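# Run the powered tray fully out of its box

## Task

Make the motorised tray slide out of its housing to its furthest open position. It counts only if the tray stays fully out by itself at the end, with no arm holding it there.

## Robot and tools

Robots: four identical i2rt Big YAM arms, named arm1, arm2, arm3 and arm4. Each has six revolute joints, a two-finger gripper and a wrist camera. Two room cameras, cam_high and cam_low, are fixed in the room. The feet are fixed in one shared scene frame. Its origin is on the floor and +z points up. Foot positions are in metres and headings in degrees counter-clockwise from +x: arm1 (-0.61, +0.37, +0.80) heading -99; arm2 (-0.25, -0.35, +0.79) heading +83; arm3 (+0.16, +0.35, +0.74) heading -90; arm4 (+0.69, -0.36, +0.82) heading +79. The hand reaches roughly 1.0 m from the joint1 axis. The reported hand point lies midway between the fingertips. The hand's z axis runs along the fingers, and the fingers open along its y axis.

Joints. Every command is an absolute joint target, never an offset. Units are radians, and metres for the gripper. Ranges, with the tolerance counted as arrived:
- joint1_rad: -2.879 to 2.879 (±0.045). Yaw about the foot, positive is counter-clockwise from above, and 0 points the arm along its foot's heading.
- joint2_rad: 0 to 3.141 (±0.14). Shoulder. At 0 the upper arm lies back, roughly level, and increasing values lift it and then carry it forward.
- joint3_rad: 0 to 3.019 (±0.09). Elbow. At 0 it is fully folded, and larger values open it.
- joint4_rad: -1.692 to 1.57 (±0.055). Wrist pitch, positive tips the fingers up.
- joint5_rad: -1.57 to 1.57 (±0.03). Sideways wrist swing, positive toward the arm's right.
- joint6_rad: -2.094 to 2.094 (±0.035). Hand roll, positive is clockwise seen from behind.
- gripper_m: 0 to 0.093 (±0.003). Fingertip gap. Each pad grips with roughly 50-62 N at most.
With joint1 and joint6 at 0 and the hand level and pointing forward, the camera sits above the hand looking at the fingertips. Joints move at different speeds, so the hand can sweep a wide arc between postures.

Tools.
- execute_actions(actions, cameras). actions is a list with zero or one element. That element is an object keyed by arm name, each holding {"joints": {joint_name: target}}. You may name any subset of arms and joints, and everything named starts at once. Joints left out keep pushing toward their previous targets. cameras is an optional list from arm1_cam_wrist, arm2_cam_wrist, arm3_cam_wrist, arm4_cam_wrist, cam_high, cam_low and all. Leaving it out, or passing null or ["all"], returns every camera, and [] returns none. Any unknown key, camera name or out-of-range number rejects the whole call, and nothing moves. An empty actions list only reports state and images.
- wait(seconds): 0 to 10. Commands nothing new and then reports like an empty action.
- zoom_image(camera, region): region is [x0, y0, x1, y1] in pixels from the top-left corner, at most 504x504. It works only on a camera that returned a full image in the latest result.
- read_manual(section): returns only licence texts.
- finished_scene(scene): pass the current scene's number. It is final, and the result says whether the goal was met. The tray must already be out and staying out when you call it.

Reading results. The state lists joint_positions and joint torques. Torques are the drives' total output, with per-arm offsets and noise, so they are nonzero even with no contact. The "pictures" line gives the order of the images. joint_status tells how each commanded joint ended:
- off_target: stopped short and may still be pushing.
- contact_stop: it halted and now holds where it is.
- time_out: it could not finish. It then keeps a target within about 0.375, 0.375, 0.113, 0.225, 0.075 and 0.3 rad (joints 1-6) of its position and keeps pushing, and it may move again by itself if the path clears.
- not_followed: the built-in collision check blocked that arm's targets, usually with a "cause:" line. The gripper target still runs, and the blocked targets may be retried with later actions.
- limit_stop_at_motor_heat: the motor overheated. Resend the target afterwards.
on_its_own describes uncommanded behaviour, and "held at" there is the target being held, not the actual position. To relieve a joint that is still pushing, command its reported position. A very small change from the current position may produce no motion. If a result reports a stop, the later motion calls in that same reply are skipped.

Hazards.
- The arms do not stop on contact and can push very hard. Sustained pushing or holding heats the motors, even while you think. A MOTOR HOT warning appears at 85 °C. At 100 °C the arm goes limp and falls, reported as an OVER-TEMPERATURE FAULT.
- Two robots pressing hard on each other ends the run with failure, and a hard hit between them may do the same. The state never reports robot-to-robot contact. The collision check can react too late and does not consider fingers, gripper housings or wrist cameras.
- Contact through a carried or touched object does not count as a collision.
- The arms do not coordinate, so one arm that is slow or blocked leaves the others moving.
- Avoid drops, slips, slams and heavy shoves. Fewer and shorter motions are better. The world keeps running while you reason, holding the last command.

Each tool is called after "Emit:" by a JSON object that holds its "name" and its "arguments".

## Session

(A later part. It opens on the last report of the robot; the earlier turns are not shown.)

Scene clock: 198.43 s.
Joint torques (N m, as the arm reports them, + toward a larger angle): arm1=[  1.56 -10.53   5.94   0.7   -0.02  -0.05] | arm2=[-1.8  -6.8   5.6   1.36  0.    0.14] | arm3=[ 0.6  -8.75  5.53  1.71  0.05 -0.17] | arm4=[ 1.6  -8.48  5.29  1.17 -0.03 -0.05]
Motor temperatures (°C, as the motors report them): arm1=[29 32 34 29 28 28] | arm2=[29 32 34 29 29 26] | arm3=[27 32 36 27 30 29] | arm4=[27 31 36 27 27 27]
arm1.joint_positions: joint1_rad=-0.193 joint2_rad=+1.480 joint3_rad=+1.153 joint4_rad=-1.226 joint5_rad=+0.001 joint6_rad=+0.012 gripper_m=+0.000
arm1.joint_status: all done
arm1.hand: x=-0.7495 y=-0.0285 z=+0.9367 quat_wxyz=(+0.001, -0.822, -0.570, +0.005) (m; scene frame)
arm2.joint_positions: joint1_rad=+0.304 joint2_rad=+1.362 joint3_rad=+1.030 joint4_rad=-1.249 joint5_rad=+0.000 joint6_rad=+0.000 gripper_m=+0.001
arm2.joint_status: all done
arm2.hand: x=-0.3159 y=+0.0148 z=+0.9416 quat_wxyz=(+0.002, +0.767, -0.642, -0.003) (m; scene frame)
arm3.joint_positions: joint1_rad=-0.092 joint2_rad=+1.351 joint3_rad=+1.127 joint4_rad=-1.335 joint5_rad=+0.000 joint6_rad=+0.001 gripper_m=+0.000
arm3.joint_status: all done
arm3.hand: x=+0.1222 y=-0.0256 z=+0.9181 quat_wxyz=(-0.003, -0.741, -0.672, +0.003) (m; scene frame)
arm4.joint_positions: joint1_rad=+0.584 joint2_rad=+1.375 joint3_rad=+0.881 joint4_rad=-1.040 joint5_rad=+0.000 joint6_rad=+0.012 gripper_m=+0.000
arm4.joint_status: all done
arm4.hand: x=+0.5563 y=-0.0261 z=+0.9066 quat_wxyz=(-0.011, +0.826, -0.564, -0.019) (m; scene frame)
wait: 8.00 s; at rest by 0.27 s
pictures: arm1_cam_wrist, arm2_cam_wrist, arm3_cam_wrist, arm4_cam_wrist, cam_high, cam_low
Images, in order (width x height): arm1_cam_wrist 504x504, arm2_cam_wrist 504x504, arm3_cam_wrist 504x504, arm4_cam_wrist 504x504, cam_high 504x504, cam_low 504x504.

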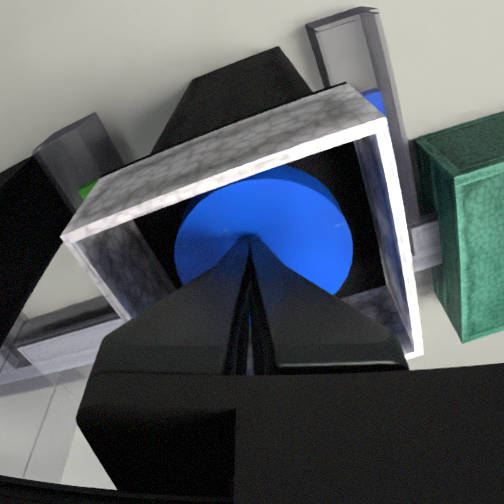

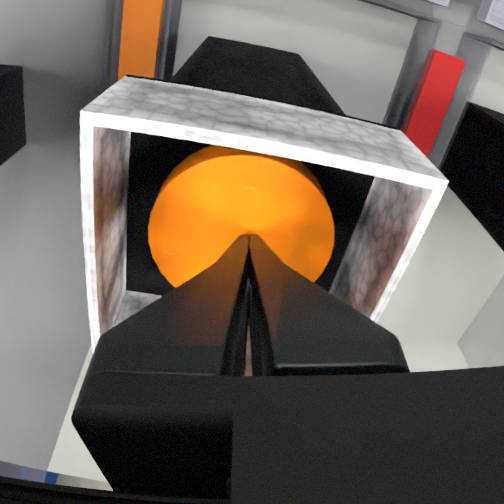

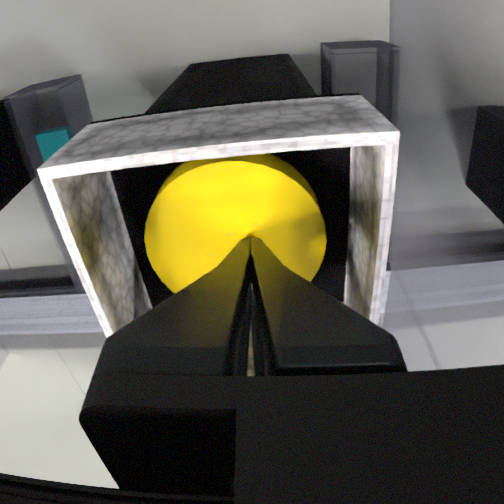

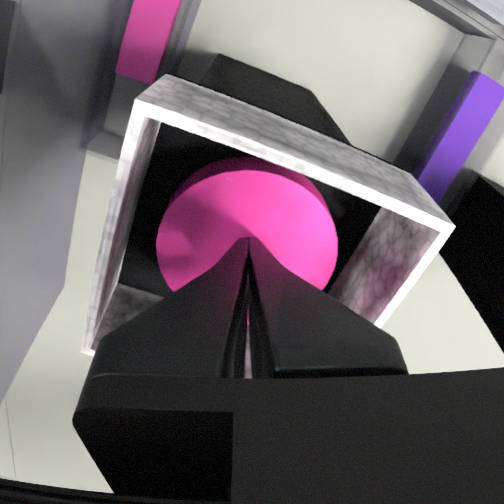

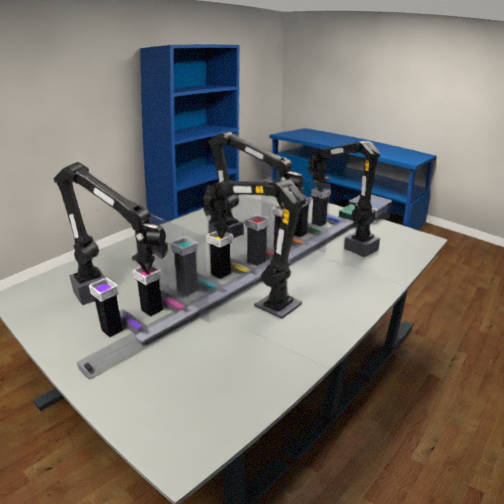

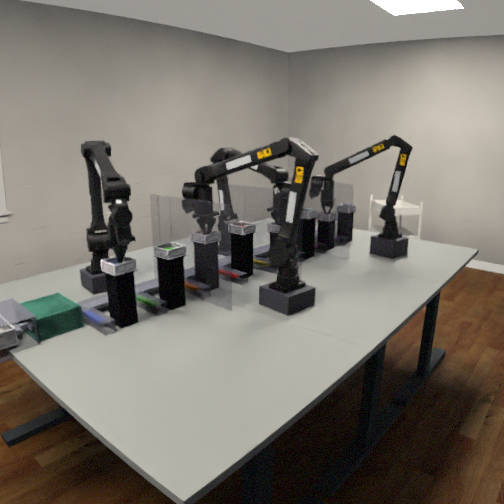

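Emit:
{"name": "execute_actions", "arguments": {"actions": [{"arm1":{"joints":{"joint2_rad":1.42,"joint3_rad":1.2}},"arm2":{"joints":{"joint2_rad":1.3,"joint3_rad":1.07}},"arm3":{"joints":{"joint2_rad":1.3,"joint3_rad":1.16}},"arm4":{"joints":{"joint2_rad":1.32,"joint3_rad":0.91}}}], "cameras": ["cam_high","cam_low","arm2_cam_wrist"]}}

Scene clock: 203.63 s.
Joint torques (N m, as the arm reports them, + toward a larger angle): arm1=[  1.57 -12.5   12.23   0.58   0.09  -0.05] | arm2=[-1.84 -7.81 10.68  1.1   0.    0.14] | arm3=[  0.63 -10.72  11.1    1.41   0.03  -0.19] | arm4=[ 1.69 -9.44 10.08  1.29 -0.03 -0.06]
Motor temperatures (°C, as the motors report them): arm1=[29 32 34 29 28 28] | arm2=[29 32 34 29 29 26] | arm3=[27 32 36 27 30 29] | arm4=[27 31 36 27 27 27]
arm1.joint_positions: joint1_rad=-0.193 joint2_rad=+1.422 joint3_rad=+1.153 joint4_rad=-1.225 joint5_rad=+0.001 joint6_rad=+0.012 gripper_m=+0.000
arm1.joint_status: all done
arm1.hand: x=-0.7489 y=-0.0275 z=+0.9599 quat_wxyz=(-0.016, -0.821, -0.570, +0.029) (m; scene frame)
arm2.joint_positions: joint1_rad=+0.304 joint2_rad=+1.302 joint3_rad=+1.030 joint4_rad=-1.239 joint5_rad=+0.000 joint6_rad=+0.000 gripper_m=+0.001
arm2.joint_status: all done
arm2.hand: x=-0.3159 y=+0.0156 z=+0.9623 quat_wxyz=(-0.020, +0.767, -0.641, -0.029) (m; scene frame)
arm3.joint_positions: joint1_rad=-0.092 joint2_rad=+1.292 joint3_rad=+1.127 joint4_rad=-1.327 joint5_rad=+0.000 joint6_rad=+0.001 gripper_m=+0.000
arm3.joint_status: all done
arm3.hand: x=+0.1224 y=-0.0238 z=+0.9394 quat_wxyz=(-0.026, -0.740, -0.671, +0.028) (m; scene frame)
arm4.joint_positions: joint1_rad=+0.584 joint2_rad=+1.314 joint3_rad=+0.881 joint4_rad=-1.040 joint5_rad=+0.000 joint6_rad=+0.012 gripper_m=+0.000
arm4.joint_status: all done
arm4.hand: x=+0.5556 y=-0.0243 z=+0.9274 quat_wxyz=(-0.028, +0.825, -0.563, -0.044) (m; scene frame)
pictures: arm2_cam_wrist, cam_high, cam_low
Images, in order (width x height): arm2_cam_wrist 504x504, cam_high 504x504, cam_low 504x504.

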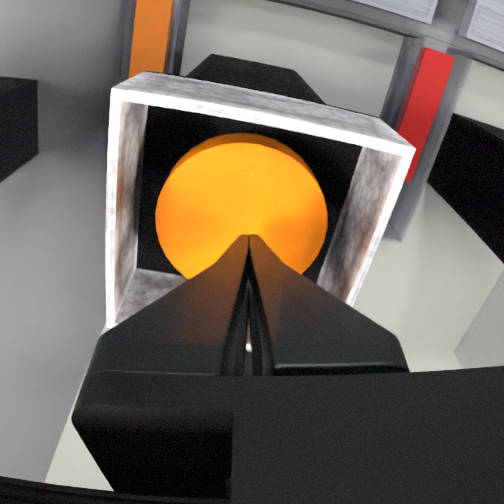

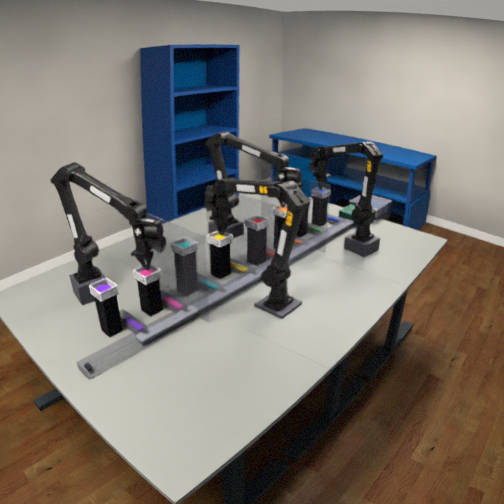

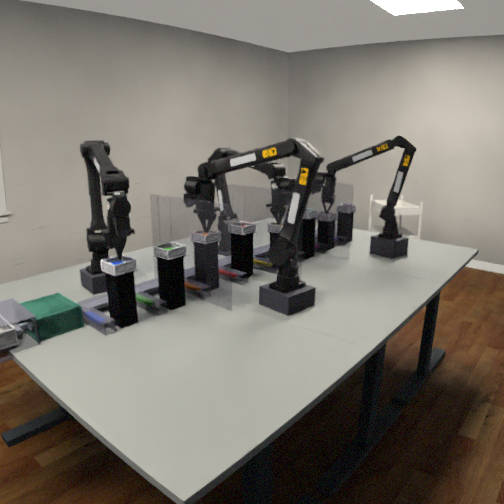

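Emit:
{"name": "finished_scene", "arguments": {"scene": 1}}

The scene is finished: the task was done.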